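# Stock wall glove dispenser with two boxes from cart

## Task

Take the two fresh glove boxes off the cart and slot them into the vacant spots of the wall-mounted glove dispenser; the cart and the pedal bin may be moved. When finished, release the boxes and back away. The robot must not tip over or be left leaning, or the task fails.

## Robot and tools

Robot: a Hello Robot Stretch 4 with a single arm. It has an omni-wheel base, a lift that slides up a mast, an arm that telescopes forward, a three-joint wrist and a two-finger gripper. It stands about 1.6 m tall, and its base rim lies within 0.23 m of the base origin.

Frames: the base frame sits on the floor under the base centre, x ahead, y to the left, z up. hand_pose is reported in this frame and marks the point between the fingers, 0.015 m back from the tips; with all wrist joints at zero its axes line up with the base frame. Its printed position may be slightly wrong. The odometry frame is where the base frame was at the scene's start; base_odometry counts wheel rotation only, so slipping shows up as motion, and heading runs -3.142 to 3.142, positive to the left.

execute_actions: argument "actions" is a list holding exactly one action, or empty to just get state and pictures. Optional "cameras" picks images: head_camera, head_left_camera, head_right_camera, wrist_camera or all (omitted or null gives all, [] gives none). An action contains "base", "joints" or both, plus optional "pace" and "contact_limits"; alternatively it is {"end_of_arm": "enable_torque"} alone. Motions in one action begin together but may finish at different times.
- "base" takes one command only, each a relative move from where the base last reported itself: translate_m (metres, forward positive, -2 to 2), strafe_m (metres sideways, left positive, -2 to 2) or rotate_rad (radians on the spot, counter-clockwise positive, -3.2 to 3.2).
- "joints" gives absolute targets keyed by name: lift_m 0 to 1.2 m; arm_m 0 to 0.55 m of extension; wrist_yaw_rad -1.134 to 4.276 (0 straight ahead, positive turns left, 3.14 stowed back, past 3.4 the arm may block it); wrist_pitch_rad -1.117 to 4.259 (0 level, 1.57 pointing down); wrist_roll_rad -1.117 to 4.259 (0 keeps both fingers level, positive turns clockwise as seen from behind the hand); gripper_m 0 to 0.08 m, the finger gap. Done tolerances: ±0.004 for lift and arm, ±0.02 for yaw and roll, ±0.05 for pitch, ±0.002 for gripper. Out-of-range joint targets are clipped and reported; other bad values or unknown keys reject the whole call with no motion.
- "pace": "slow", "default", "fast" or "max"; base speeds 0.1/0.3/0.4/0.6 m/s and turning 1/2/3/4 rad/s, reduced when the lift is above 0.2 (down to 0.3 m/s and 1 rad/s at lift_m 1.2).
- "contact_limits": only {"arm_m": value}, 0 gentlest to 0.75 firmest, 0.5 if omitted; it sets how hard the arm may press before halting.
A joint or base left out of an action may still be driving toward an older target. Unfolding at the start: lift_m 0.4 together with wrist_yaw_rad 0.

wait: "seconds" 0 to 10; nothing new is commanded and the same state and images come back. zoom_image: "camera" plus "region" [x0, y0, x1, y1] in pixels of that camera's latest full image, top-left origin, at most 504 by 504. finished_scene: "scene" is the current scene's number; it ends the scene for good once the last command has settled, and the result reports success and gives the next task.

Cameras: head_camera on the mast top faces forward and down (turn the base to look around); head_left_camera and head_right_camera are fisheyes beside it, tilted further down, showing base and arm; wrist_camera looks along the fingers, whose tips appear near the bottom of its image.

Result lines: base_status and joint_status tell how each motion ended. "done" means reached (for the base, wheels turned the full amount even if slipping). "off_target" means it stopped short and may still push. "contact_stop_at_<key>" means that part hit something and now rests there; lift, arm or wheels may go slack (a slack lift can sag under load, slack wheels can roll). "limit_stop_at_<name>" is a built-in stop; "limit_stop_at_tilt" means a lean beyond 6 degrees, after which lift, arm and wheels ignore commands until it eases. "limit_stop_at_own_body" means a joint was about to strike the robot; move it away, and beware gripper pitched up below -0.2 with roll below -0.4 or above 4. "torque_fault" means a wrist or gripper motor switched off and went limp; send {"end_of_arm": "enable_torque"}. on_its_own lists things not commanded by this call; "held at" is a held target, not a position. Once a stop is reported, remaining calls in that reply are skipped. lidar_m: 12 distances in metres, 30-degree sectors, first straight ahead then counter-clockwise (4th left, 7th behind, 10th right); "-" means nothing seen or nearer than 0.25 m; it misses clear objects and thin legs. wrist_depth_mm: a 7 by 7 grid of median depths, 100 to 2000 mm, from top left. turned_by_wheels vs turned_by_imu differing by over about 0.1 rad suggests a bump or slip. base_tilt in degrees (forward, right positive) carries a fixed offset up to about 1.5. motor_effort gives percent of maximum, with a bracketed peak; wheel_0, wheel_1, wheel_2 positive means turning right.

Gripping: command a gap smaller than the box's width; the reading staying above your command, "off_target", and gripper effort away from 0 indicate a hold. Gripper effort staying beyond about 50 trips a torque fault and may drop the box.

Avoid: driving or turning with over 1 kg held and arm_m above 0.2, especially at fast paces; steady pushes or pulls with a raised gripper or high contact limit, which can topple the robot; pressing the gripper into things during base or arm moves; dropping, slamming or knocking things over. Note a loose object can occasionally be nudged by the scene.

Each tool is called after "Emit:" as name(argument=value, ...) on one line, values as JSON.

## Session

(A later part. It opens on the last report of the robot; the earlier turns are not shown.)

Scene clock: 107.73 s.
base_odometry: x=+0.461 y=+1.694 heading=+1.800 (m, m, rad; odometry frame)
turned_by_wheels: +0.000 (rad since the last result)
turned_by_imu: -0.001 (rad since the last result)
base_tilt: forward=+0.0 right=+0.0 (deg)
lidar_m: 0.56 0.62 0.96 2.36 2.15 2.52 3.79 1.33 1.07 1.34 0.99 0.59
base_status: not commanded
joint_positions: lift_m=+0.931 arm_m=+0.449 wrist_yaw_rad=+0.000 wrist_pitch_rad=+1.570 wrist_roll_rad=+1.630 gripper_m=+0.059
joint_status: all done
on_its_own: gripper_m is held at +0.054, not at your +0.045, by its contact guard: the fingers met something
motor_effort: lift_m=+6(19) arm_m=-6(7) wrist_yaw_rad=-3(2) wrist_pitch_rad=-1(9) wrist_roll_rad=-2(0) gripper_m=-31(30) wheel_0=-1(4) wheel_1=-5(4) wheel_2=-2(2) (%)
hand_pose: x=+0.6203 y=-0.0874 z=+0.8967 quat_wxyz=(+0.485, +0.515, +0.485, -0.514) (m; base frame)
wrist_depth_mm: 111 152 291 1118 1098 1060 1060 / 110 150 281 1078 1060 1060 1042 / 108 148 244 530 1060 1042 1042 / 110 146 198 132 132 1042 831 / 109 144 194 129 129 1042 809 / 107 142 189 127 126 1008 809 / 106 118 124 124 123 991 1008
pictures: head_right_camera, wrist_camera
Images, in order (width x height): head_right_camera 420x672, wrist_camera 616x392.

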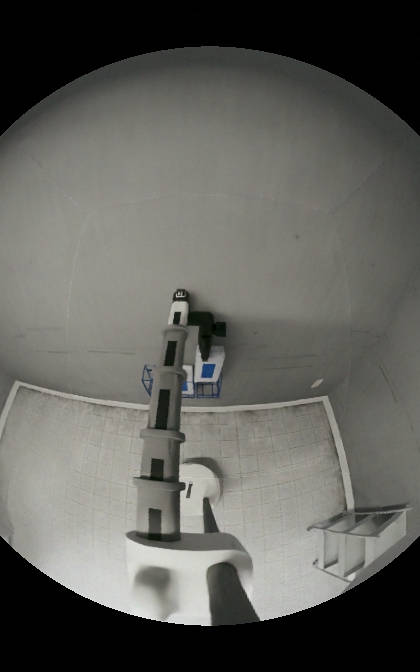

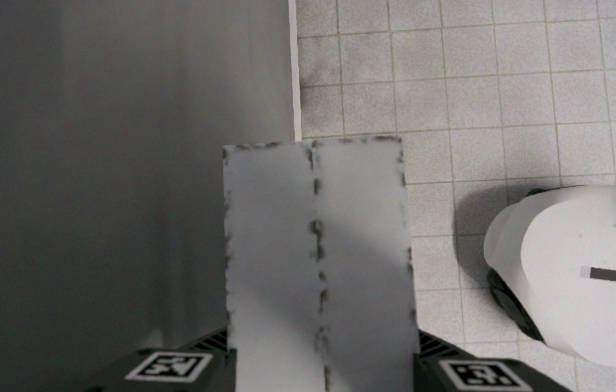

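Emit:
execute_actions(actions=[{"joints":{"lift_m":0.96},"pace":"slow"}], cameras=[])

Emit:
execute_actions(actions=[{"base":{"strafe_m":-0.014},"joints":{"wrist_pitch_rad":1.51,"arm_m":0.44},"pace":"slow"}], cameras=[])

Emit:
execute_actions(actions=[{"joints":{"lift_m":0.92},"pace":"slow"}], cameras=["head_right_camera"])

Emit:
zoom_image(camera="head_right_camera", region=[140,310,280,420])

Scene clock: 120.77 s.
base_odometry: x=+0.461 y=+1.694 heading=+1.800 (m, m, rad; odometry frame)
turned_by_wheels: +0.000 (rad since the last result)
turned_by_imu: +0.000 (rad since the last result)
base_tilt: forward=+0.1 right=+0.1 (deg)
lidar_m: 0.56 0.61 0.95 2.37 2.16 2.52 3.81 1.31 1.05 1.34 1.00 0.57
base_status: not commanded
joint_positions: lift_m=+0.960 arm_m=+0.449 wrist_yaw_rad=+0.000 wrist_pitch_rad=+1.569 wrist_roll_rad=+1.630 gripper_m=+0.059
joint_status: all done
on_its_own: gripper_m is held at +0.054, not at your +0.045, by its contact guard: the fingers met something
motor_effort: lift_m=+25(25) arm_m=-7(6) wrist_yaw_rad=-2(1) wrist_pitch_rad=+3(6) wrist_roll_rad=-2(2) gripper_m=-31(32) wheel_0=-1(1) wheel_1=-5(5) wheel_2=-2(2) (%)
hand_pose: x=+0.6205 y=-0.0874 z=+0.9251 quat_wxyz=(+0.486, +0.515, +0.485, -0.514) (m; base frame)
wrist_depth_mm: 112 156 301 1118 1118 1098 1060 / 111 154 291 1098 1098 1078 1078 / 111 152 253 768 1078 1078 1042 / 109 150 204 135 135 1060 854 / 108 148 200 132 131 991 831 / 109 146 195 129 129 1060 831 / 108 120 126 126 125 1042 1025
pictures: none
No camera images: the call's "cameras" was empty. Leave "cameras" out to get every camera's image.

Scene clock: 121.73 s.
base_odometry: x=+0.475 y=+1.697 heading=+1.800 (m, m, rad; odometry frame)
turned_by_wheels: +0.000 (rad since the last result)
turned_by_imu: +0.000 (rad since the last result)
base_tilt: forward=+0.1 right=+0.0 (deg)
lidar_m: 0.56 0.60 0.97 2.38 2.16 2.51 3.82 1.29 1.04 1.33 0.98 0.59
base_status: done
joint_positions: lift_m=+0.960 arm_m=+0.441 wrist_yaw_rad=+0.000 wrist_pitch_rad=+1.511 wrist_roll_rad=+1.630 gripper_m=+0.059
joint_status: all done
on_its_own: gripper_m is held at +0.054, not at your +0.045, by its contact guard: the fingers met something
motor_effort: lift_m=+25(25) arm_m=-7(8) wrist_yaw_rad=-2(3) wrist_pitch_rad=-3(9) wrist_roll_rad=+0(0) gripper_m=-31(31) wheel_0=+4(7) wheel_1=-5(10) wheel_2=+1(1) (%)
hand_pose: x=+0.6249 y=-0.0874 z=+0.9255 quat_wxyz=(+0.499, +0.530, +0.470, -0.499) (m; base frame)
wrist_depth_mm: 111 149 264 1042 1078 1060 1060 / 110 147 257 1008 1078 1042 1042 / 109 146 228 521 1042 1060 1042 / 108 144 189 136 136 1042 842 / 109 142 186 132 132 1025 798 / 108 140 181 129 129 1025 809 / 106 118 126 126 125 1008 1008
pictures: none
No camera images: the call's "cameras" was empty. Leave "cameras" out to get every camera's image.

Scene clock: 122.90 s.
base_odometry: x=+0.475 y=+1.697 heading=+1.799 (m, m, rad; odometry frame)
turned_by_wheels: -0.001 (rad since the last result)
turned_by_imu: -0.001 (rad since the last result)
base_tilt: forward=-0.1 right=+0.0 (deg)
lidar_m: 0.55 0.61 0.96 2.39 2.15 2.50 3.80 1.30 1.04 1.32 1.00 0.60
base_status: not commanded
joint_positions: lift_m=+0.921 arm_m=+0.441 wrist_yaw_rad=-0.001 wrist_pitch_rad=+1.511 wrist_roll_rad=+1.630 gripper_m=+0.059
joint_status: all done
on_its_own: gripper_m is held at +0.054, not at your +0.045, by its contact guard: the fingers met something
motor_effort: lift_m=+5(24) arm_m=-6(7) wrist_yaw_rad=+2(2) wrist_pitch_rad=-5(7) wrist_roll_rad=+1(0) gripper_m=-32(31) wheel_0=-3(4) wheel_1=-5(5) wheel_2=-4(4) (%)
hand_pose: x=+0.6245 y=-0.0874 z=+0.8872 quat_wxyz=(+0.499, +0.530, +0.470, -0.499) (m; base frame)
wrist_depth_mm: 110 147 257 991 1078 1025 1025 / 109 146 251 878 1060 1025 991 / 108 143 220 138 1025 1008 1008 / 109 141 184 134 133 1025 960 / 108 139 181 129 129 1008 778 / 106 137 176 125 125 1008 778 / 105 116 121 121 120 976 960
pictures: head_right_camera
Images, in order (width x height): head_right_camera 420x672.

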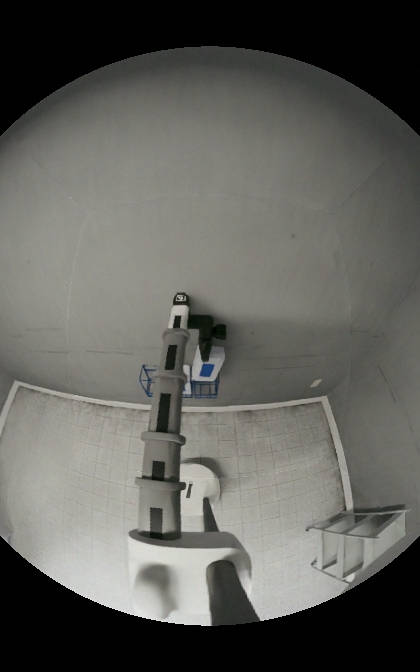

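Region (140, 310, 280, 420) of head_right_camera's 420x672 image, scaled by 3.600, with more detail than that image has; it fills the top 396 rows of this view, and the rest is white.

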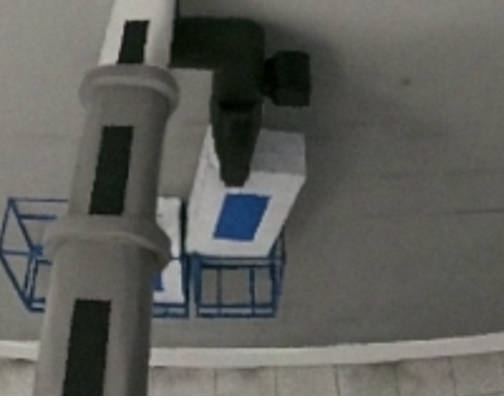

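Emit:
execute_actions(actions=[{"joints":{"lift_m":0.945},"pace":"slow"}], cameras=[])

Emit:
execute_actions(actions=[{"base":{"strafe_m":-0.024},"pace":"slow"}], cameras=[])

Emit:
execute_actions(actions=[{"joints":{"lift_m":0.915},"pace":"slow"}], cameras=["head_right_camera"])

Emit:
zoom_image(camera="head_right_camera", region=[140,310,280,420])

Scene clock: 132.10 s.
base_odometry: x=+0.475 y=+1.697 heading=+1.800 (m, m, rad; odometry frame)
turned_by_wheels: +0.000 (rad since the last result)
turned_by_imu: +0.000 (rad since the last result)
base_tilt: forward=+0.0 right=+0.1 (deg)
lidar_m: 0.57 0.61 0.96 2.38 2.17 2.52 3.80 1.33 1.04 1.32 0.99 0.60
base_status: not commanded
joint_positions: lift_m=+0.945 arm_m=+0.441 wrist_yaw_rad=-0.001 wrist_pitch_rad=+1.510 wrist_roll_rad=+1.630 gripper_m=+0.059
joint_status: all done
on_its_own: gripper_m is held at +0.054, not at your +0.045, by its contact guard: the fingers met something
motor_effort: lift_m=+25(25) arm_m=-6(6) wrist_yaw_rad=+1(1) wrist_pitch_rad=+0(4) wrist_roll_rad=-1(2) gripper_m=-33(32) wheel_0=-3(3) wheel_1=-5(5) wheel_2=-4(4) (%)
hand_pose: x=+0.6248 y=-0.0874 z=+0.9105 quat_wxyz=(+0.499, +0.530, +0.470, -0.499) (m; base frame)
wrist_depth_mm: 111 150 266 991 1098 1042 1042 / 110 148 258 1008 1060 1042 1008 / 109 146 227 140 1042 1042 1025 / 108 144 189 136 135 1042 842 / 109 142 185 132 131 1025 798 / 108 140 181 128 127 991 798 / 107 118 123 123 122 1008 976
pictures: none
No camera images: the call's "cameras" was empty. Leave "cameras" out to get every camera's image.

Scene clock: 133.30 s.
base_odometry: x=+0.498 y=+1.702 heading=+1.799 (m, m, rad; odometry frame)
turned_by_wheels: +0.000 (rad since the last result)
turned_by_imu: +0.000 (rad since the last result)
base_tilt: forward=+0.1 right=+0.1 (deg)
lidar_m: 0.54 0.59 0.96 2.41 2.21 2.60 3.85 1.28 1.04 1.28 0.97 0.59
base_status: done
joint_positions: lift_m=+0.945 arm_m=+0.441 wrist_yaw_rad=-0.001 wrist_pitch_rad=+1.510 wrist_roll_rad=+1.630 gripper_m=+0.059
joint_status: not commanded
on_its_own: gripper_m is held at +0.054, not at your +0.045, by its contact guard: the fingers met something
motor_effort: lift_m=+25(25) arm_m=-5(6) wrist_yaw_rad=+0(1) wrist_pitch_rad=+0(0) wrist_roll_rad=-1(0) gripper_m=-31(34) wheel_0=+2(8) wheel_1=-4(9) wheel_2=+0(1) (%)
hand_pose: x=+0.6248 y=-0.0874 z=+0.9105 quat_wxyz=(+0.499, +0.530, +0.470, -0.499) (m; base frame)
wrist_depth_mm: 110 151 266 1025 1078 1060 1025 / 111 149 260 991 1060 1042 1025 / 110 147 229 140 1042 1025 1008 / 109 145 189 135 135 1025 854 / 107 143 186 132 131 1008 788 / 109 140 182 127 126 1008 798 / 107 118 123 124 122 991 960
pictures: none
No camera images: the call's "cameras" was empty. Leave "cameras" out to get every camera's image.

Scene clock: 134.37 s.
base_odometry: x=+0.498 y=+1.702 heading=+1.799 (m, m, rad; odometry frame)
turned_by_wheels: +0.000 (rad since the last result)
turned_by_imu: +0.000 (rad since the last result)
base_tilt: forward=+0.1 right=+0.1 (deg)
lidar_m: 0.57 0.61 0.96 2.40 2.20 2.60 3.81 1.24 1.03 1.30 0.99 0.60
base_status: not commanded
joint_positions: lift_m=+0.915 arm_m=+0.441 wrist_yaw_rad=-0.001 wrist_pitch_rad=+1.510 wrist_roll_rad=+1.630 gripper_m=+0.059
joint_status: all done
on_its_own: gripper_m is held at +0.054, not at your +0.045, by its contact guard: the fingers met something
motor_effort: lift_m=+19(24) arm_m=-6(6) wrist_yaw_rad=+0(1) wrist_pitch_rad=-1(1) wrist_roll_rad=-2(1) gripper_m=-32(32) wheel_0=+2(2) wheel_1=-3(4) wheel_2=+0(0) (%)
hand_pose: x=+0.6248 y=-0.0874 z=+0.8810 quat_wxyz=(+0.499, +0.530, +0.470, -0.499) (m; base frame)
wrist_depth_mm: 112 150 265 960 1060 1025 1008 / 111 148 258 960 1025 1025 1008 / 110 147 229 141 1042 1008 991 / 109 145 190 136 136 991 831 / 108 143 186 132 131 991 759 / 109 140 182 128 127 976 768 / 107 118 123 123 122 976 976
pictures: head_right_camera
Images, in order (width x height): head_right_camera 420x672.

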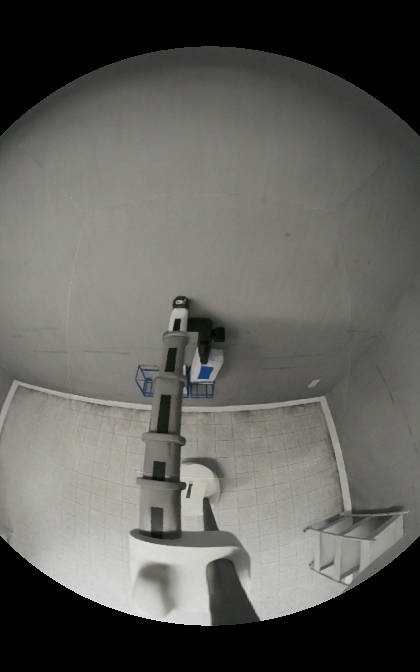

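Region (140, 310, 280, 420) of head_right_camera's 420x672 image, scaled by 3.600, with more detail than that image has; it fills the top 396 rows of this view, and the rest is white.

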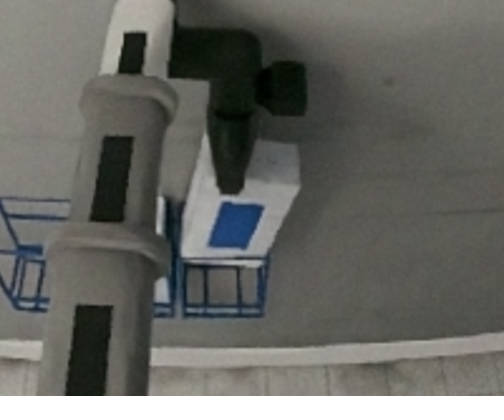

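Emit:
execute_actions(actions=[{"joints":{"lift_m":0.87},"pace":"slow"}], cameras=[])

Emit:
execute_actions(actions=[{"base":{"strafe_m":0.022},"joints":{"lift_m":0.83},"pace":"slow"}], cameras=["head_right_camera"])

Emit:
zoom_image(camera="head_right_camera", region=[140,310,280,420])

Scene clock: 143.33 s.
base_odometry: x=+0.498 y=+1.702 heading=+1.799 (m, m, rad; odometry frame)
turned_by_wheels: +0.000 (rad since the last result)
turned_by_imu: +0.000 (rad since the last result)
base_tilt: forward=+0.1 right=+0.0 (deg)
lidar_m: 0.57 0.60 0.96 2.40 2.19 2.60 3.83 1.27 1.01 1.30 0.97 0.59
base_status: not commanded
joint_positions: lift_m=+0.870 arm_m=+0.441 wrist_yaw_rad=+0.000 wrist_pitch_rad=+1.510 wrist_roll_rad=+1.630 gripper_m=+0.059
joint_status: all done
on_its_own: gripper_m is held at +0.054, not at your +0.045, by its contact guard: the fingers met something
motor_effort: lift_m=+19(18) arm_m=-6(6) wrist_yaw_rad=+0(1) wrist_pitch_rad=-1(1) wrist_roll_rad=+0(0) gripper_m=-33(32) wheel_0=+2(2) wheel_1=-4(3) wheel_2=+0(0) (%)
hand_pose: x=+0.6248 y=-0.0874 z=+0.8360 quat_wxyz=(+0.499, +0.530, +0.470, -0.499) (m; base frame)
wrist_depth_mm: 112 150 265 931 991 960 960 / 111 148 258 917 1008 976 931 / 110 146 229 436 976 976 960 / 108 145 190 139 139 946 831 / 109 142 186 134 133 946 723 / 108 141 182 129 128 946 750 / 107 118 123 124 122 946 917
pictures: none
No camera images: the call's "cameras" was empty. Leave "cameras" out to get every camera's image.

Scene clock: 144.50 s.
base_odometry: x=+0.477 y=+1.697 heading=+1.799 (m, m, rad; odometry frame)
turned_by_wheels: +0.000 (rad since the last result)
turned_by_imu: +0.000 (rad since the last result)
base_tilt: forward=+0.1 right=+0.0 (deg)
lidar_m: 0.57 0.60 0.96 2.37 2.17 2.51 3.82 1.31 1.05 1.32 0.98 0.59
base_status: done
joint_positions: lift_m=+0.830 arm_m=+0.441 wrist_yaw_rad=+0.000 wrist_pitch_rad=+1.510 wrist_roll_rad=+1.630 gripper_m=+0.059
joint_status: all done
on_its_own: gripper_m is held at +0.054, not at your +0.045, by its contact guard: the fingers met something
motor_effort: lift_m=+20(19) arm_m=-6(6) wrist_yaw_rad=+0(1) wrist_pitch_rad=-1(1) wrist_roll_rad=-1(1) gripper_m=-33(33) wheel_0=-3(5) wheel_1=+3(6) wheel_2=+0(2) (%)
hand_pose: x=+0.6248 y=-0.0874 z=+0.7960 quat_wxyz=(+0.499, +0.530, +0.470, -0.499) (m; base frame)
wrist_depth_mm: 112 150 266 931 960 931 904 / 110 148 259 891 946 904 904 / 110 146 229 138 946 931 891 / 109 144 189 134 134 917 866 / 109 142 186 131 129 917 707 / 108 140 181 127 126 891 723 / 107 118 123 123 122 891 878
pictures: head_right_camera
Images, in order (width x height): head_right_camera 420x672.

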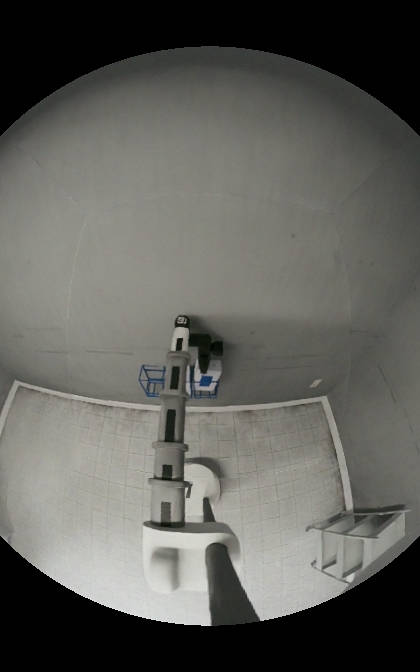

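Region (140, 310, 280, 420) of head_right_camera's 420x672 image, scaled by 3.600, with more detail than that image has; it fills the top 396 rows of this view, and the rest is white.

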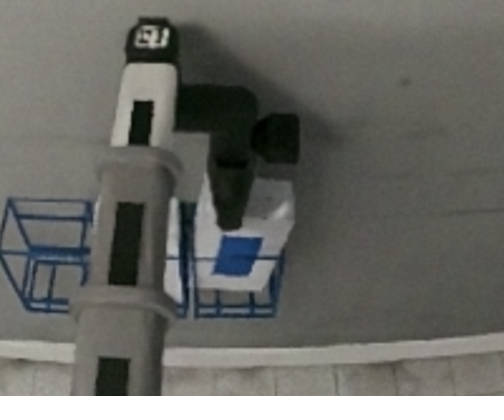

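Emit:
execute_actions(actions=[{"base":{"strafe_m":0.02},"joints":{"lift_m":0.755},"pace":"slow"}], cameras=[])

Emit:
execute_actions(actions=[{"joints":{"gripper_m":0.07}}], cameras=[])

Emit:
execute_actions(actions=[{"joints":{"lift_m":0.85}}], cameras=["wrist_camera"])

Emit:
execute_actions(actions=[{"base":{"translate_m":-0.28},"joints":{"lift_m":1.1,"arm_m":0.2,"gripper_m":0.08,"wrist_pitch_rad":1.57,"wrist_roll_rad":1.55},"pace":"fast"}], cameras=["head_left_camera","wrist_camera"])

Emit:
execute_actions(actions=[{"base":{"rotate_rad":-1.6},"pace":"fast"}], cameras=[])

Emit:
execute_actions(actions=[{"base":{"strafe_m":-0.44},"pace":"fast"}], cameras=[])

Emit:
execute_actions(actions=[{"base":{"translate_m":0.48},"joints":{"arm_m":0.45},"pace":"fast"}], cameras=["head_right_camera","wrist_camera"])

Scene clock: 156.93 s.
base_odometry: x=+0.457 y=+1.693 heading=+1.799 (m, m, rad; odometry frame)
turned_by_wheels: -0.001 (rad since the last result)
turned_by_imu: -0.001 (rad since the last result)
base_tilt: forward=+0.0 right=+0.2 (deg)
lidar_m: 0.57 0.59 0.96 2.36 2.14 2.51 3.81 1.33 1.07 1.34 0.97 0.60
base_status: done
joint_positions: lift_m=+0.755 arm_m=+0.441 wrist_yaw_rad=+0.001 wrist_pitch_rad=+1.507 wrist_roll_rad=+1.630 gripper_m=+0.059
joint_status: all done
on_its_own: gripper_m is held at +0.054, not at your +0.045, by its contact guard: the fingers met something
motor_effort: lift_m=+19(18) arm_m=-6(6) wrist_yaw_rad=-4(5) wrist_pitch_rad=+9(9) wrist_roll_rad=+0(0) gripper_m=-33(35) wheel_0=-6(13) wheel_1=-2(9) wheel_2=-2(5) (%)
hand_pose: x=+0.6257 y=-0.0874 z=+0.7211 quat_wxyz=(+0.501, +0.530, +0.470, -0.497) (m; base frame)
wrist_depth_mm: 110 147 258 878 891 866 842 / 109 146 253 809 878 842 842 / 108 144 190 120 119 854 831 / 109 142 121 119 118 854 820 / 108 140 121 119 117 831 707 / 107 138 120 118 116 842 715 / 105 116 119 118 116 820 809
pictures: none
No camera images: the call's "cameras" was empty. Leave "cameras" out to get every camera's image.

Scene clock: 157.67 s.
base_odometry: x=+0.457 y=+1.693 heading=+1.799 (m, m, rad; odometry frame)
turned_by_wheels: +0.000 (rad since the last result)
turned_by_imu: +0.000 (rad since the last result)
base_tilt: forward=+0.0 right=+0.1 (deg)
lidar_m: 0.58 0.61 0.93 2.37 2.16 2.52 3.81 1.35 1.05 1.34 0.99 0.59
base_status: not commanded
joint_positions: lift_m=+0.755 arm_m=+0.441 wrist_yaw_rad=+0.003 wrist_pitch_rad=+1.502 wrist_roll_rad=+1.630 gripper_m=+0.069
joint_status: all done
motor_effort: lift_m=+19(19) arm_m=-6(6) wrist_yaw_rad=-11(10) wrist_pitch_rad=+21(22) wrist_roll_rad=+0(0) gripper_m=+5(37) wheel_0=-5(6) wheel_1=-2(2) wheel_2=-1(3) (%)
hand_pose: x=+0.6268 y=-0.0874 z=+0.7211 quat_wxyz=(+0.502, +0.531, +0.469, -0.496) (m; base frame)
wrist_depth_mm: 109 143 248 820 904 854 831 / 108 141 243 798 891 842 820 / 107 139 179 137 866 842 831 / 106 138 179 135 135 842 809 / 105 136 177 135 133 831 741 / 107 134 172 134 132 842 723 / - 110 134 132 130 127 788
pictures: none
No camera images: the call's "cameras" was empty. Leave "cameras" out to get every camera's image.

Scene clock: 159.07 s.
base_odometry: x=+0.457 y=+1.693 heading=+1.799 (m, m, rad; odometry frame)
turned_by_wheels: +0.000 (rad since the last result)
turned_by_imu: +0.000 (rad since the last result)
base_tilt: forward=+0.0 right=-0.1 (deg)
lidar_m: 0.56 0.61 0.97 2.36 2.16 2.52 3.80 1.36 1.06 1.34 0.99 0.59
base_status: not commanded
joint_positions: lift_m=+0.850 arm_m=+0.441 wrist_yaw_rad=+0.001 wrist_pitch_rad=+1.510 wrist_roll_rad=+1.630 gripper_m=+0.070
joint_status: all done
motor_effort: lift_m=+22(24) arm_m=-6(6) wrist_yaw_rad=-1(11) wrist_pitch_rad=+1(22) wrist_roll_rad=-1(0) gripper_m=+3(5) wheel_0=-4(5) wheel_1=-2(2) wheel_2=-1(1) (%)
hand_pose: x=+0.6250 y=-0.0874 z=+0.8157 quat_wxyz=(+0.500, +0.530, +0.470, -0.498) (m; base frame)
wrist_depth_mm: 110 148 262 917 991 960 931 / 109 147 255 904 976 946 931 / 108 145 251 661 976 946 917 / 109 142 233 229 946 946 854 / 109 141 231 229 946 946 715 / 107 139 212 227 418 931 732 / 106 110 139 251 248 126 904
pictures: wrist_camera
Images, in order (width x height): wrist_camera 616x392.

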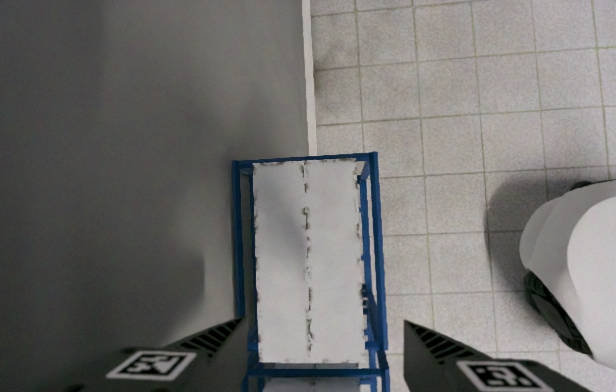

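Scene clock: 161.17 s.
base_odometry: x=+0.521 y=+1.420 heading=+1.799 (m, m, rad; odometry frame)
turned_by_wheels: +0.000 (rad since the last result)
turned_by_imu: +0.000 (rad since the last result)
base_tilt: forward=+0.1 right=+0.0 (deg)
lidar_m: 0.83 0.88 1.34 2.35 2.01 2.51 3.60 1.95 0.97 0.95 1.38 0.99
base_status: done
joint_positions: lift_m=+1.100 arm_m=+0.201 wrist_yaw_rad=+0.000 wrist_pitch_rad=+1.570 wrist_roll_rad=+1.550 gripper_m=+0.080
joint_status: all done
motor_effort: lift_m=+22(25) arm_m=-6(8) wrist_yaw_rad=+1(4) wrist_pitch_rad=-2(2) wrist_roll_rad=+0(0) gripper_m=+1(7) wheel_0=-1(8) wheel_1=-2(10) wheel_2=+1(14) (%)
hand_pose: x=+0.3720 y=-0.0874 z=+1.0654 quat_wxyz=(+0.505, +0.495, +0.505, -0.495) (m; base frame)
wrist_depth_mm: 778 1138 1255 1281 1281 1229 1255 / 778 1118 1281 1229 1255 1229 1229 / 778 1160 1281 1229 1229 1229 1205 / 676 1182 1229 1229 1205 1205 1205 / 676 1138 1229 1229 1008 976 1182 / 683 1138 1205 1205 1060 960 1205 / 723 110 141 1229 1229 124 1182
pictures: head_left_camera, wrist_camera
Images, in order (width x height): head_left_camera 420x672, wrist_camera 616x392.

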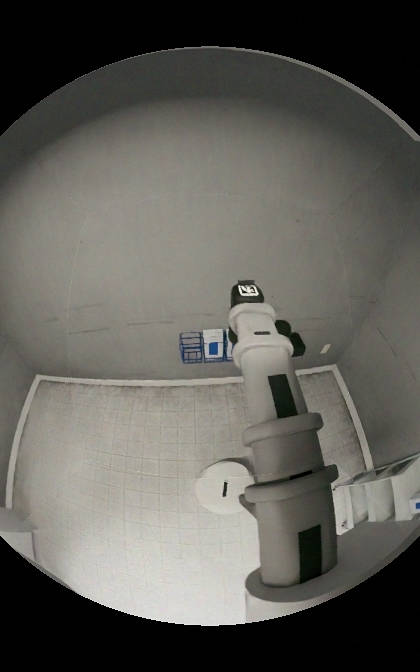

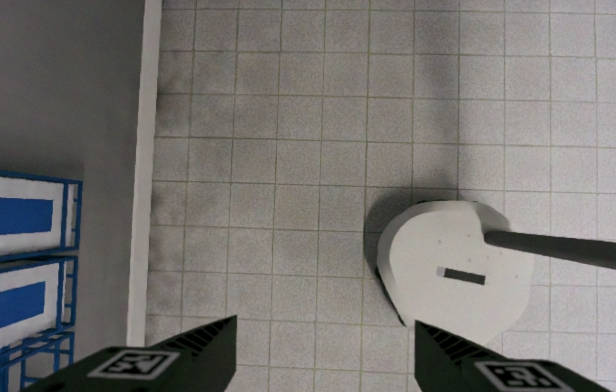

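Scene clock: 163.67 s.
base_odometry: x=+0.521 y=+1.420 heading=+0.199 (m, m, rad; odometry frame)
turned_by_wheels: -1.600 (rad since the last result)
turned_by_imu: -1.567 (rad since the last result)
base_tilt: forward=+0.0 right=+0.0 (deg)
lidar_m: 0.95 1.40 0.99 0.85 0.87 1.35 2.38 1.98 2.40 3.29 1.99 0.98
base_status: done
joint_positions: lift_m=+1.100 arm_m=+0.201 wrist_yaw_rad=+0.000 wrist_pitch_rad=+1.570 wrist_roll_rad=+1.550 gripper_m=+0.080
joint_status: not commanded
motor_effort: lift_m=+20(22) arm_m=-6(6) wrist_yaw_rad=+0(1) wrist_pitch_rad=+0(2) wrist_roll_rad=-2(2) gripper_m=+2(2) wheel_0=+1(9) wheel_1=+3(9) wheel_2=+1(6) (%)
hand_pose: x=+0.3722 y=-0.0874 z=+1.0655 quat_wxyz=(+0.505, +0.495, +0.505, -0.495) (m; base frame)
wrist_depth_mm: 878 1281 1255 1281 1229 1229 1229 / 866 1118 1308 1255 1229 1255 1205 / 878 1160 1281 1229 1229 1229 1205 / 1281 1255 1229 1229 1229 1205 1205 / 1229 1229 1229 1255 991 960 1098 / 1281 1255 1229 1205 1060 991 1182 / 1255 110 140 1205 1229 125 1182
pictures: none
No camera images: the call's "cameras" was empty. Leave "cameras" out to get every camera's image.

Scene clock: 166.33 s.
base_odometry: x=+0.608 y=+0.989 heading=+0.199 (m, m, rad; odometry frame)
turned_by_wheels: +0.000 (rad since the last result)
turned_by_imu: -0.001 (rad since the last result)
base_tilt: forward=+0.0 right=+0.1 (deg)
lidar_m: 0.94 1.41 1.46 1.26 1.43 1.93 2.23 1.80 2.37 2.86 2.05 1.45
base_status: done
joint_positions: lift_m=+1.100 arm_m=+0.201 wrist_yaw_rad=+0.000 wrist_pitch_rad=+1.570 wrist_roll_rad=+1.550 gripper_m=+0.080
joint_status: not commanded
motor_effort: lift_m=+20(20) arm_m=-6(6) wrist_yaw_rad=-1(1) wrist_pitch_rad=+0(0) wrist_roll_rad=-1(2) gripper_m=+1(1) wheel_0=+0(9) wheel_1=-1(14) wheel_2=+0(3) (%)
hand_pose: x=+0.3722 y=-0.0874 z=+1.0655 quat_wxyz=(+0.505, +0.495, +0.505, -0.495) (m; base frame)
wrist_depth_mm: 1281 1281 1255 1255 1229 1229 1205 / 1281 1255 1281 1255 1255 1229 1229 / 1281 1281 1281 1255 1229 1205 1182 / 854 1255 1255 1255 1205 1205 1205 / 866 1255 1229 1229 991 960 1060 / 831 1255 1229 1229 1060 991 1160 / 831 110 140 1205 1205 125 1160
pictures: none
No camera images: the call's "cameras" was empty. Leave "cameras" out to get every camera's image.

Scene clock: 169.27 s.
base_odometry: x=+1.078 y=+1.084 heading=+0.199 (m, m, rad; odometry frame)
turned_by_wheels: +0.000 (rad since the last result)
turned_by_imu: +0.000 (rad since the last result)
base_tilt: forward=+0.1 right=-0.1 (deg)
lidar_m: 0.45 0.48 1.23 1.37 1.37 1.97 2.29 2.30 2.99 2.86 1.33 0.48
base_status: done
joint_positions: lift_m=+1.100 arm_m=+0.449 wrist_yaw_rad=+0.000 wrist_pitch_rad=+1.570 wrist_roll_rad=+1.550 gripper_m=+0.080
joint_status: all done
motor_effort: lift_m=+20(20) arm_m=+6(7) wrist_yaw_rad=-1(0) wrist_pitch_rad=+0(2) wrist_roll_rad=+0(1) gripper_m=+1(3) wheel_0=+3(8) wheel_1=+3(9) wheel_2=-1(13) (%)
hand_pose: x=+0.6200 y=-0.0874 z=+1.0655 quat_wxyz=(+0.505, +0.495, +0.505, -0.494) (m; base frame)
wrist_depth_mm: 389 569 1042 1281 1255 1281 1205 / 384 564 1078 1255 1281 1205 1205 / 387 569 946 1281 1229 1229 1229 / 392 569 569 554 554 1205 1205 / 389 574 496 384 554 976 960 / 389 580 317 314 544 1060 960 / 389 110 140 549 535 125 1060
pictures: head_right_camera, wrist_camera
Images, in order (width x height): head_right_camera 420x672, wrist_camera 616x392.

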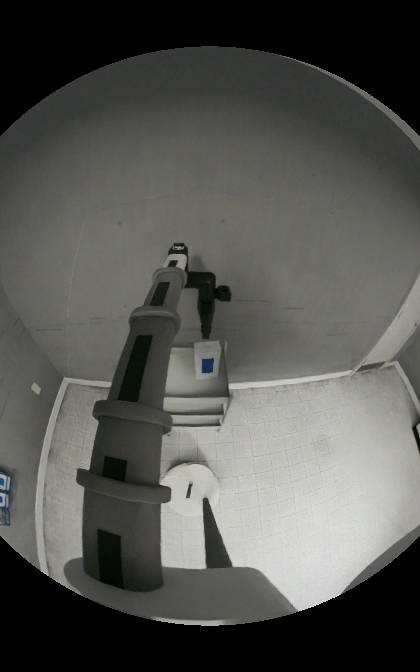

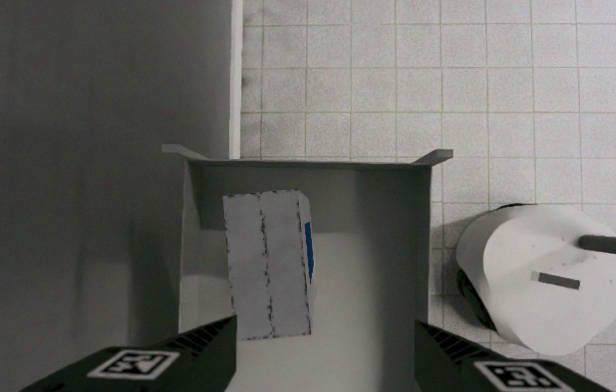

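Emit:
execute_actions(actions=[{"joints":{"arm_m":0.492,"wrist_roll_rad":1.47,"lift_m":1.0}}], cameras=["wrist_camera","head_right_camera"])

Emit:
zoom_image(camera="head_right_camera", region=[140,290,280,400])

Scene clock: 176.07 s.
base_odometry: x=+1.078 y=+1.084 heading=+0.199 (m, m, rad; odometry frame)
turned_by_wheels: +0.000 (rad since the last result)
turned_by_imu: +0.000 (rad since the last result)
base_tilt: forward=+0.0 right=+0.0 (deg)
lidar_m: 0.46 0.47 1.24 1.34 1.37 1.97 2.29 2.29 3.00 2.87 1.32 0.49
base_status: not commanded
joint_positions: lift_m=+1.000 arm_m=+0.491 wrist_yaw_rad=+0.000 wrist_pitch_rad=+1.570 wrist_roll_rad=+1.470 gripper_m=+0.080
joint_status: all done
motor_effort: lift_m=+17(19) arm_m=+7(8) wrist_yaw_rad=-1(1) wrist_pitch_rad=-1(0) wrist_roll_rad=-3(7) gripper_m=+2(1) wheel_0=+3(3) wheel_1=+4(4) wheel_2=-2(1) (%)
hand_pose: x=+0.6619 y=-0.0874 z=+0.9658 quat_wxyz=(+0.525, +0.474, +0.524, -0.474) (m; base frame)
wrist_depth_mm: 314 445 778 1160 1138 1118 1118 / 317 459 820 1138 1138 1118 1118 / 324 469 462 1160 1138 1098 1118 / 327 484 459 216 449 452 1138 / 334 492 455 214 445 445 878 / 338 504 439 213 442 442 866 / 342 110 140 212 211 124 866
pictures: head_right_camera, wrist_camera
Images, in order (width x height): head_right_camera 420x672, wrist_camera 616x392.

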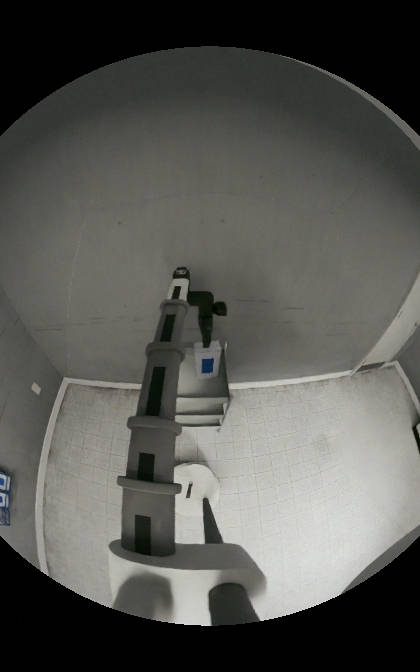

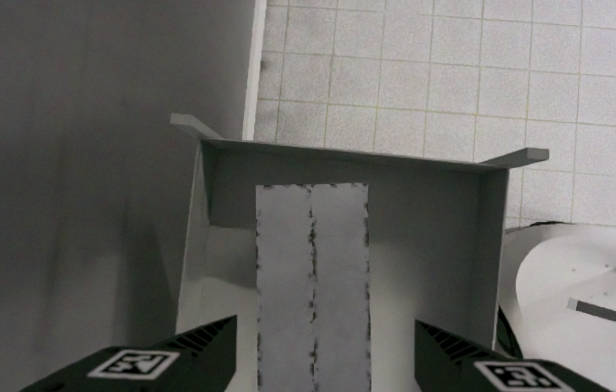

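Region (140, 290, 280, 400) of head_right_camera's 420x672 image, scaled by 3.600, with more detail than that image has; it fills the top 396 rows of this view, and the rest is white.

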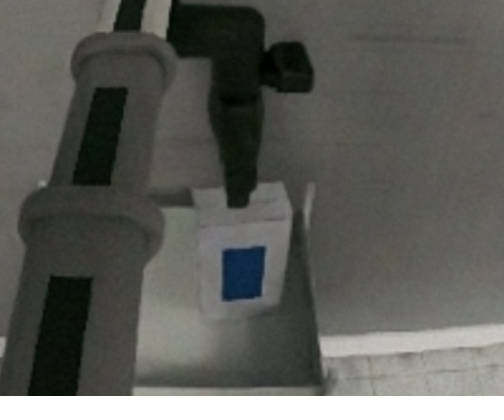

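Emit:
execute_actions(actions=[{"base":{"strafe_m":-0.005},"joints":{"arm_m":0.496,"lift_m":0.927}}], cameras=["wrist_camera"])

Emit:
execute_actions(actions=[{"joints":{"gripper_m":0.045}}], cameras=[])

Emit:
execute_actions(actions=[{"joints":{"lift_m":1.0}}], cameras=["wrist_camera"])

Emit:
execute_actions(actions=[{"base":{"translate_m":-0.77},"joints":{"arm_m":0.2,"lift_m":1.03}}], cameras=[])

Emit:
execute_actions(actions=[{"base":{"rotate_rad":1.62},"joints":{"wrist_roll_rad":1.57}}], cameras=[])

Emit:
execute_actions(actions=[{"base":{"translate_m":0.72}}], cameras=["wrist_camera","head_right_camera"])

Scene clock: 188.83 s.
base_odometry: x=+1.079 y=+1.079 heading=+0.199 (m, m, rad; odometry frame)
turned_by_wheels: +0.000 (rad since the last result)
turned_by_imu: +0.000 (rad since the last result)
base_tilt: forward=-0.1 right=+0.1 (deg)
lidar_m: 0.45 0.48 1.23 1.38 1.38 1.99 2.28 2.29 2.99 2.84 1.32 0.48
base_status: done
joint_positions: lift_m=+0.927 arm_m=+0.495 wrist_yaw_rad=+0.000 wrist_pitch_rad=+1.570 wrist_roll_rad=+1.470 gripper_m=+0.080
joint_status: all done
motor_effort: lift_m=+17(18) arm_m=+6(7) wrist_yaw_rad=+0(1) wrist_pitch_rad=+0(0) wrist_roll_rad=-3(4) gripper_m=+1(2) wheel_0=-1(11) wheel_1=+2(9) wheel_2=+0(1) (%)
hand_pose: x=+0.6659 y=-0.0874 z=+0.8928 quat_wxyz=(+0.525, +0.474, +0.524, -0.474) (m; base frame)
wrist_depth_mm: 307 436 768 1098 1060 1060 1025 / 312 424 798 1078 1042 1060 1060 / 317 436 387 387 1060 1042 1025 / 324 442 387 142 377 375 1025 / 329 452 368 141 141 370 798 / 332 436 158 140 140 370 798 / 336 110 140 140 138 124 798
pictures: wrist_camera
Images, in order (width x height): wrist_camera 616x392.

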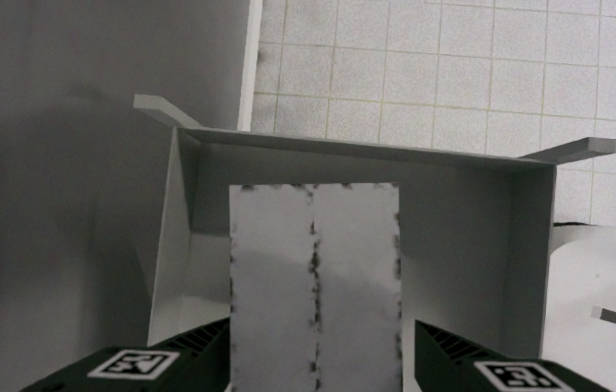

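Scene clock: 189.83 s.
base_odometry: x=+1.079 y=+1.079 heading=+0.199 (m, m, rad; odometry frame)
turned_by_wheels: +0.000 (rad since the last result)
turned_by_imu: +0.000 (rad since the last result)
base_tilt: forward=+0.0 right=+0.2 (deg)
lidar_m: 0.46 0.49 1.27 1.36 1.38 1.97 2.27 2.29 2.99 2.86 1.34 0.48
base_status: not commanded
joint_positions: lift_m=+0.927 arm_m=+0.495 wrist_yaw_rad=+0.000 wrist_pitch_rad=+1.570 wrist_roll_rad=+1.470 gripper_m=+0.059
joint_status: gripper_m off_target (ended at +0.059, target +0.045)
on_its_own: gripper_m is held at +0.055, not at your +0.045, by its contact guard: the fingers met something
motor_effort: lift_m=+17(17) arm_m=+6(7) wrist_yaw_rad=+1(0) wrist_pitch_rad=+1(1) wrist_roll_rad=-3(2) gripper_m=-31(30) wheel_0=-1(1) wheel_1=+2(2) wheel_2=+0(0) (%)
hand_pose: x=+0.6660 y=-0.0874 z=+0.8928 quat_wxyz=(+0.525, +0.475, +0.524, -0.474) (m; base frame)
wrist_depth_mm: 307 436 768 1098 1042 1060 1078 / 310 421 788 1060 1060 1060 1060 / 315 439 387 389 1060 1042 1025 / 325 445 387 143 377 373 1025 / 329 452 382 141 141 373 798 / 334 436 382 140 140 368 798 / 340 357 132 139 138 327 788
pictures: none
No camera images: the call's "cameras" was empty. Leave "cameras" out to get every camera's image.

Scene clock: 191.10 s.
base_odometry: x=+1.079 y=+1.079 heading=+0.199 (m, m, rad; odometry frame)
turned_by_wheels: +0.000 (rad since the last result)
turned_by_imu: +0.000 (rad since the last result)
base_tilt: forward=+0.0 right=+0.0 (deg)
lidar_m: 0.46 0.48 1.22 1.38 1.36 1.97 2.27 2.31 2.98 2.86 1.34 0.49
base_status: not commanded
joint_positions: lift_m=+1.000 arm_m=+0.495 wrist_yaw_rad=+0.000 wrist_pitch_rad=+1.570 wrist_roll_rad=+1.470 gripper_m=+0.059
joint_status: all done
on_its_own: gripper_m is held at +0.055, not at your +0.045, by its contact guard: the fingers met something
motor_effort: lift_m=+25(27) arm_m=+6(6) wrist_yaw_rad=-2(1) wrist_pitch_rad=+0(2) wrist_roll_rad=-1(3) gripper_m=-31(30) wheel_0=-1(1) wheel_1=+2(2) wheel_2=+0(0) (%)
hand_pose: x=+0.6660 y=-0.0874 z=+0.9652 quat_wxyz=(+0.525, +0.474, +0.524, -0.474) (m; base frame)
wrist_depth_mm: 309 439 778 1138 1160 1118 1118 / 314 452 798 1138 1118 1138 1098 / 317 462 627 1160 1118 1118 1138 / 325 477 459 145 442 439 1098 / 330 484 452 143 143 445 891 / 336 500 424 141 141 439 866 / 342 415 132 140 138 375 866
pictures: wrist_camera
Images, in order (width x height): wrist_camera 616x392.

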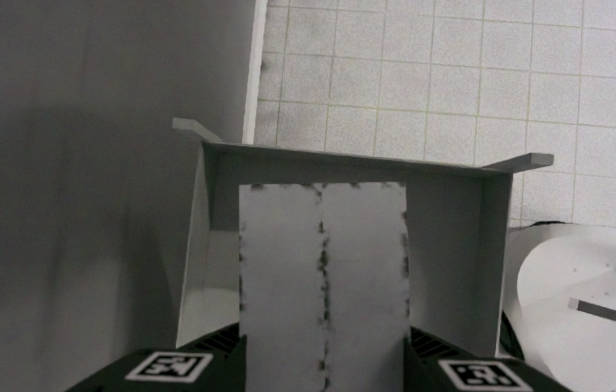

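Scene clock: 195.17 s.
base_odometry: x=+0.324 y=+0.927 heading=+0.199 (m, m, rad; odometry frame)
turned_by_wheels: +0.000 (rad since the last result)
turned_by_imu: +0.000 (rad since the last result)
base_tilt: forward=+0.0 right=+0.2 (deg)
lidar_m: 0.33 1.70 1.34 1.28 1.42 1.94 2.07 1.54 2.02 2.83 2.46 0.35
base_status: done
joint_positions: lift_m=+1.030 arm_m=+0.201 wrist_yaw_rad=+0.000 wrist_pitch_rad=+1.570 wrist_roll_rad=+1.470 gripper_m=+0.059
joint_status: all done
on_its_own: gripper_m is held at +0.055, not at your +0.045, by its contact guard: the fingers met something
motor_effort: lift_m=+25(28) arm_m=-6(8) wrist_yaw_rad=-1(3) wrist_pitch_rad=-1(3) wrist_roll_rad=-2(3) gripper_m=-30(29) wheel_0=-2(7) wheel_1=-4(7) wheel_2=+0(13) (%)
hand_pose: x=+0.3722 y=-0.0874 z=+0.9952 quat_wxyz=(+0.525, +0.474, +0.524, -0.474) (m; base frame)
wrist_depth_mm: 1229 1205 1182 1182 1160 1160 1138 / 1205 1205 1205 1182 1160 1182 1160 / 1182 1182 1182 1160 1160 1138 1138 / 1182 1205 1160 144 976 1138 1118 / 1205 1205 1160 143 142 917 1098 / 1160 1182 1160 141 140 904 1098 / 1182 1160 132 140 138 917 1118
pictures: none
No camera images: the call's "cameras" was empty. Leave "cameras" out to get every camera's image.

Scene clock: 197.53 s.
base_odometry: x=+0.324 y=+0.927 heading=+1.819 (m, m, rad; odometry frame)
turned_by_wheels: +1.620 (rad since the last result)
turned_by_imu: +1.586 (rad since the last result)
base_tilt: forward=-0.1 right=+0.1 (deg)
lidar_m: 0.33 1.45 2.00 1.80 1.56 2.10 2.89 2.37 1.71 1.23 1.73 0.34
base_status: done
joint_positions: lift_m=+1.030 arm_m=+0.201 wrist_yaw_rad=+0.000 wrist_pitch_rad=+1.569 wrist_roll_rad=+1.570 gripper_m=+0.059
joint_status: all done
on_its_own: gripper_m is held at +0.055, not at your +0.045, by its contact guard: the fingers met something
motor_effort: lift_m=+24(25) arm_m=-6(6) wrist_yaw_rad=-2(1) wrist_pitch_rad=+1(2) wrist_roll_rad=-1(1) gripper_m=-31(30) wheel_0=-2(9) wheel_1=-3(10) wheel_2=-1(7) (%)
hand_pose: x=+0.3723 y=-0.0874 z=+0.9952 quat_wxyz=(+0.501, +0.500, +0.500, -0.499) (m; base frame)
wrist_depth_mm: 1255 1205 1229 1182 1160 1138 1138 / 1205 1205 1182 1182 1182 1160 1160 / 1229 1205 1160 1160 1160 1160 1160 / 1205 1182 1205 142 931 1160 1118 / 1205 1160 1205 142 141 904 904 / 1182 1160 1160 141 140 917 1138 / 1182 1182 132 140 139 904 1118
pictures: none
No camera images: the call's "cameras" was empty. Leave "cameras" out to get every camera's image.

Scene clock: 201.43 s.
base_odometry: x=+0.147 y=+1.625 heading=+1.819 (m, m, rad; odometry frame)
turned_by_wheels: +0.001 (rad since the last result)
turned_by_imu: +0.000 (rad since the last result)
base_tilt: forward=+0.1 right=-0.1 (deg)
lidar_m: 0.33 0.70 0.96 2.03 1.90 2.10 3.77 2.35 1.34 1.65 0.94 0.34
base_status: done
joint_positions: lift_m=+1.030 arm_m=+0.201 wrist_yaw_rad=+0.000 wrist_pitch_rad=+1.570 wrist_roll_rad=+1.570 gripper_m=+0.059
joint_status: not commanded
on_its_own: gripper_m is held at +0.055, not at your +0.045, by its contact guard: the fingers met something
motor_effort: lift_m=+24(24) arm_m=-6(6) wrist_yaw_rad=-2(1) wrist_pitch_rad=+0(1) wrist_roll_rad=+0(1) gripper_m=-31(30) wheel_0=+3(7) wheel_1=+4(9) wheel_2=+0(10) (%)
hand_pose: x=+0.3722 y=-0.0874 z=+0.9952 quat_wxyz=(+0.501, +0.500, +0.500, -0.499) (m; base frame)
wrist_depth_mm: 399 459 1078 1182 1182 1138 1138 / 404 424 1078 1205 1138 1160 1160 / 407 462 1098 1182 1138 1160 1118 / 410 609 820 144 931 1138 1118 / 413 597 831 142 142 917 904 / 415 603 917 141 141 917 1118 / 418 508 132 140 138 904 1098
pictures: head_right_camera, wrist_camera
Images, in order (width x height): head_right_camera 420x672, wrist_camera 616x392.

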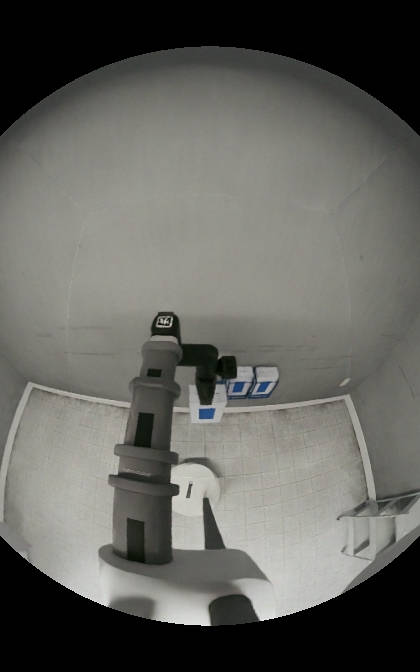

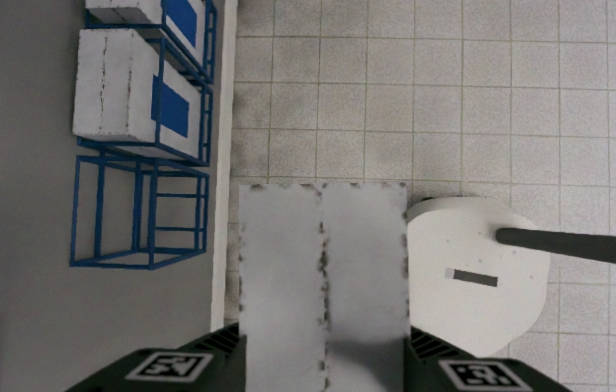

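Emit:
execute_actions(actions=[{"base":{"strafe_m":-0.053},"joints":{"wrist_roll_rad":1.61,"wrist_pitch_rad":1.52,"arm_m":0.33}}], cameras=["wrist_camera"])

Emit:
execute_actions(actions=[{"joints":{"arm_m":0.432,"lift_m":0.98},"contact_limits":{"arm_m":0.15},"pace":"slow"}], cameras=["wrist_camera","head_right_camera"])

Emit:
zoom_image(camera="head_right_camera", region=[140,310,280,420])

Scene clock: 213.57 s.
base_odometry: x=+0.199 y=+1.638 heading=+1.819 (m, m, rad; odometry frame)
turned_by_wheels: +0.000 (rad since the last result)
turned_by_imu: -0.001 (rad since the last result)
base_tilt: forward=+0.3 right=+0.2 (deg)
lidar_m: 0.46 0.68 0.95 2.09 1.94 2.19 3.76 2.31 1.29 1.61 0.94 0.48
base_status: done
joint_positions: lift_m=+1.030 arm_m=+0.329 wrist_yaw_rad=+0.000 wrist_pitch_rad=+1.520 wrist_roll_rad=+1.610 gripper_m=+0.059
joint_status: all done
on_its_own: gripper_m is held at +0.055, not at your +0.045, by its contact guard: the fingers met something
motor_effort: lift_m=+24(24) arm_m=+7(9) wrist_yaw_rad=-1(1) wrist_pitch_rad=-2(12) wrist_roll_rad=+0(1) gripper_m=-29(29) wheel_0=-1(8) wheel_1=-2(10) wheel_2=+0(1) (%)
hand_pose: x=+0.5105 y=-0.0874 z=+0.9955 quat_wxyz=(+0.502, +0.522, +0.478, -0.497) (m; base frame)
wrist_depth_mm: 229 329 433 1205 1160 1138 1118 / 229 327 439 1182 1182 1118 1098 / 229 327 424 1160 1160 1118 1118 / 229 327 430 144 1138 1118 891 / 227 325 455 142 142 891 878 / 227 325 449 141 141 904 878 / 226 272 133 140 138 878 1060
pictures: wrist_camera
Images, in order (width x height): wrist_camera 616x392.

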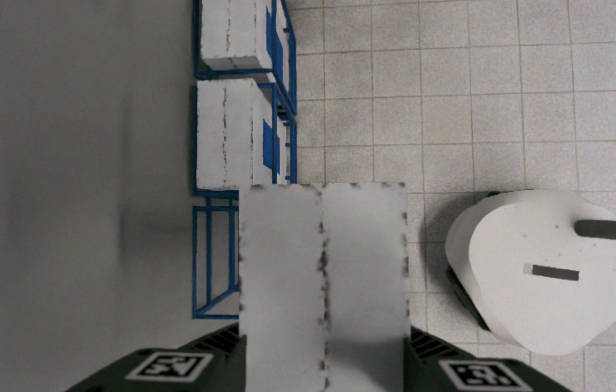

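Scene clock: 215.87 s.
base_odometry: x=+0.199 y=+1.638 heading=+1.819 (m, m, rad; odometry frame)
turned_by_wheels: +0.000 (rad since the last result)
turned_by_imu: +0.000 (rad since the last result)
base_tilt: forward=+0.1 right=+0.0 (deg)
lidar_m: 0.56 0.70 0.98 2.09 1.96 2.17 3.76 2.29 1.28 1.60 0.95 0.58
base_status: not commanded
joint_positions: lift_m=+0.980 arm_m=+0.431 wrist_yaw_rad=+0.000 wrist_pitch_rad=+1.520 wrist_roll_rad=+1.610 gripper_m=+0.059
joint_status: all done
on_its_own: gripper_m is held at +0.055, not at your +0.045, by its contact guard: the fingers met something
motor_effort: lift_m=+20(23) arm_m=+7(7) wrist_yaw_rad=-1(0) wrist_pitch_rad=-2(1) wrist_roll_rad=+0(1) gripper_m=-31(30) wheel_0=-1(1) wheel_1=-2(2) wheel_2=+0(0) (%)
contact_limits: arm_m 0.15
hand_pose: x=+0.6124 y=-0.0874 z=+0.9458 quat_wxyz=(+0.502, +0.522, +0.478, -0.497) (m; base frame)
wrist_depth_mm: 110 147 257 387 1098 1078 1060 / 110 147 257 364 1098 1078 1042 / 110 147 255 362 1098 1078 1042 / 110 146 210 144 1098 1078 878 / 109 146 209 143 142 1060 831 / 109 145 206 141 141 1060 842 / 106 122 132 140 138 1008 1025
pictures: head_right_camera, wrist_camera
Images, in order (width x height): head_right_camera 420x672, wrist_camera 616x392.

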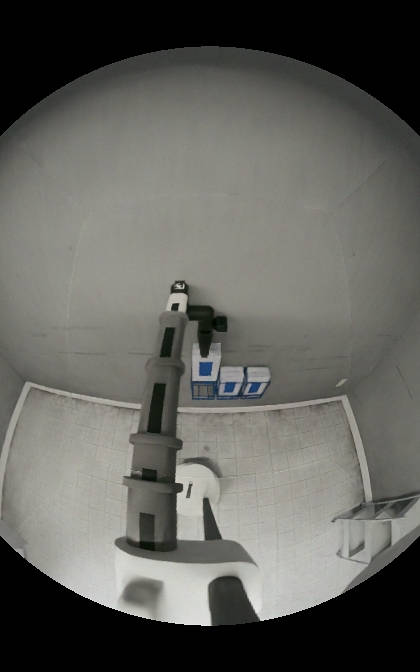

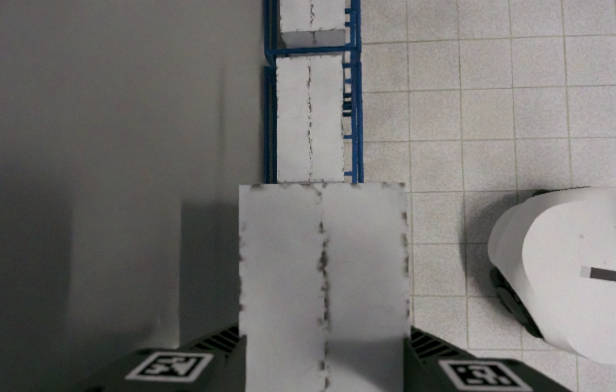

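Region (140, 310, 280, 420) of head_right_camera's 420x672 image, scaled by 3.600, with more detail than that image has; it fills the top 396 rows of this view, and the rest is white.

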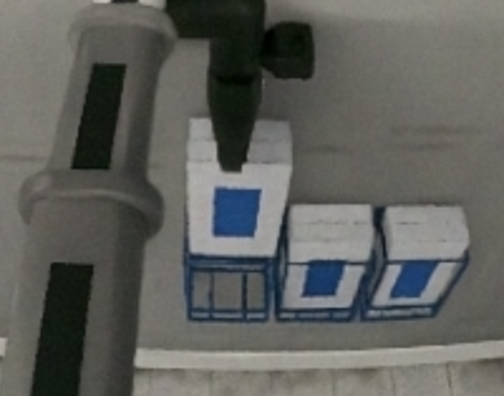

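Emit:
execute_actions(actions=[{"base":{"strafe_m":0.005},"joints":{"lift_m":0.925,"wrist_pitch_rad":1.51},"pace":"slow"}], cameras=["head_right_camera"])

Emit:
zoom_image(camera="head_right_camera", region=[140,310,280,420])

Scene clock: 226.63 s.
base_odometry: x=+0.194 y=+1.636 heading=+1.819 (m, m, rad; odometry frame)
turned_by_wheels: +0.000 (rad since the last result)
turned_by_imu: +0.000 (rad since the last result)
base_tilt: forward=-0.1 right=+0.0 (deg)
lidar_m: 0.57 0.69 0.97 2.09 1.94 2.16 3.78 2.28 1.30 1.62 0.96 0.59
base_status: done
joint_positions: lift_m=+0.925 arm_m=+0.431 wrist_yaw_rad=+0.000 wrist_pitch_rad=+1.511 wrist_roll_rad=+1.610 gripper_m=+0.059
joint_status: all done
on_its_own: gripper_m is held at +0.055, not at your +0.045, by its contact guard: the fingers met something
motor_effort: lift_m=+20(20) arm_m=+6(7) wrist_yaw_rad=-1(0) wrist_pitch_rad=-3(8) wrist_roll_rad=-1(1) gripper_m=-30(30) wheel_0=-2(7) wheel_1=+4(6) wheel_2=+0(0) (%)
hand_pose: x=+0.6145 y=-0.0874 z=+0.8910 quat_wxyz=(+0.505, +0.525, +0.475, -0.494) (m; base frame)
wrist_depth_mm: 108 144 248 312 1042 1025 1008 / 108 144 247 309 1060 1042 1025 / 108 144 246 307 1025 991 1008 / 107 143 204 144 500 1008 904 / 107 143 203 142 142 991 778 / 109 142 201 141 140 1008 778 / 108 120 132 140 139 976 976
pictures: head_right_camera
Images, in order (width x height): head_right_camera 420x672.

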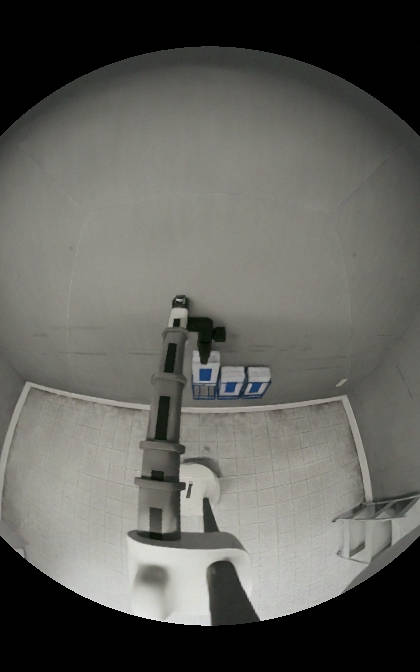

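Region (140, 310, 280, 420) of head_right_camera's 420x672 image, scaled by 3.600, with more detail than that image has; it fills the top 396 rows of this view, and the rest is white.

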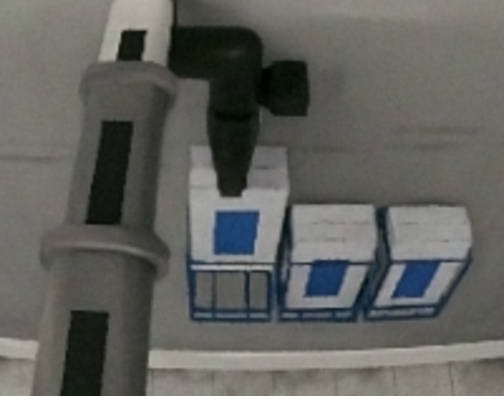

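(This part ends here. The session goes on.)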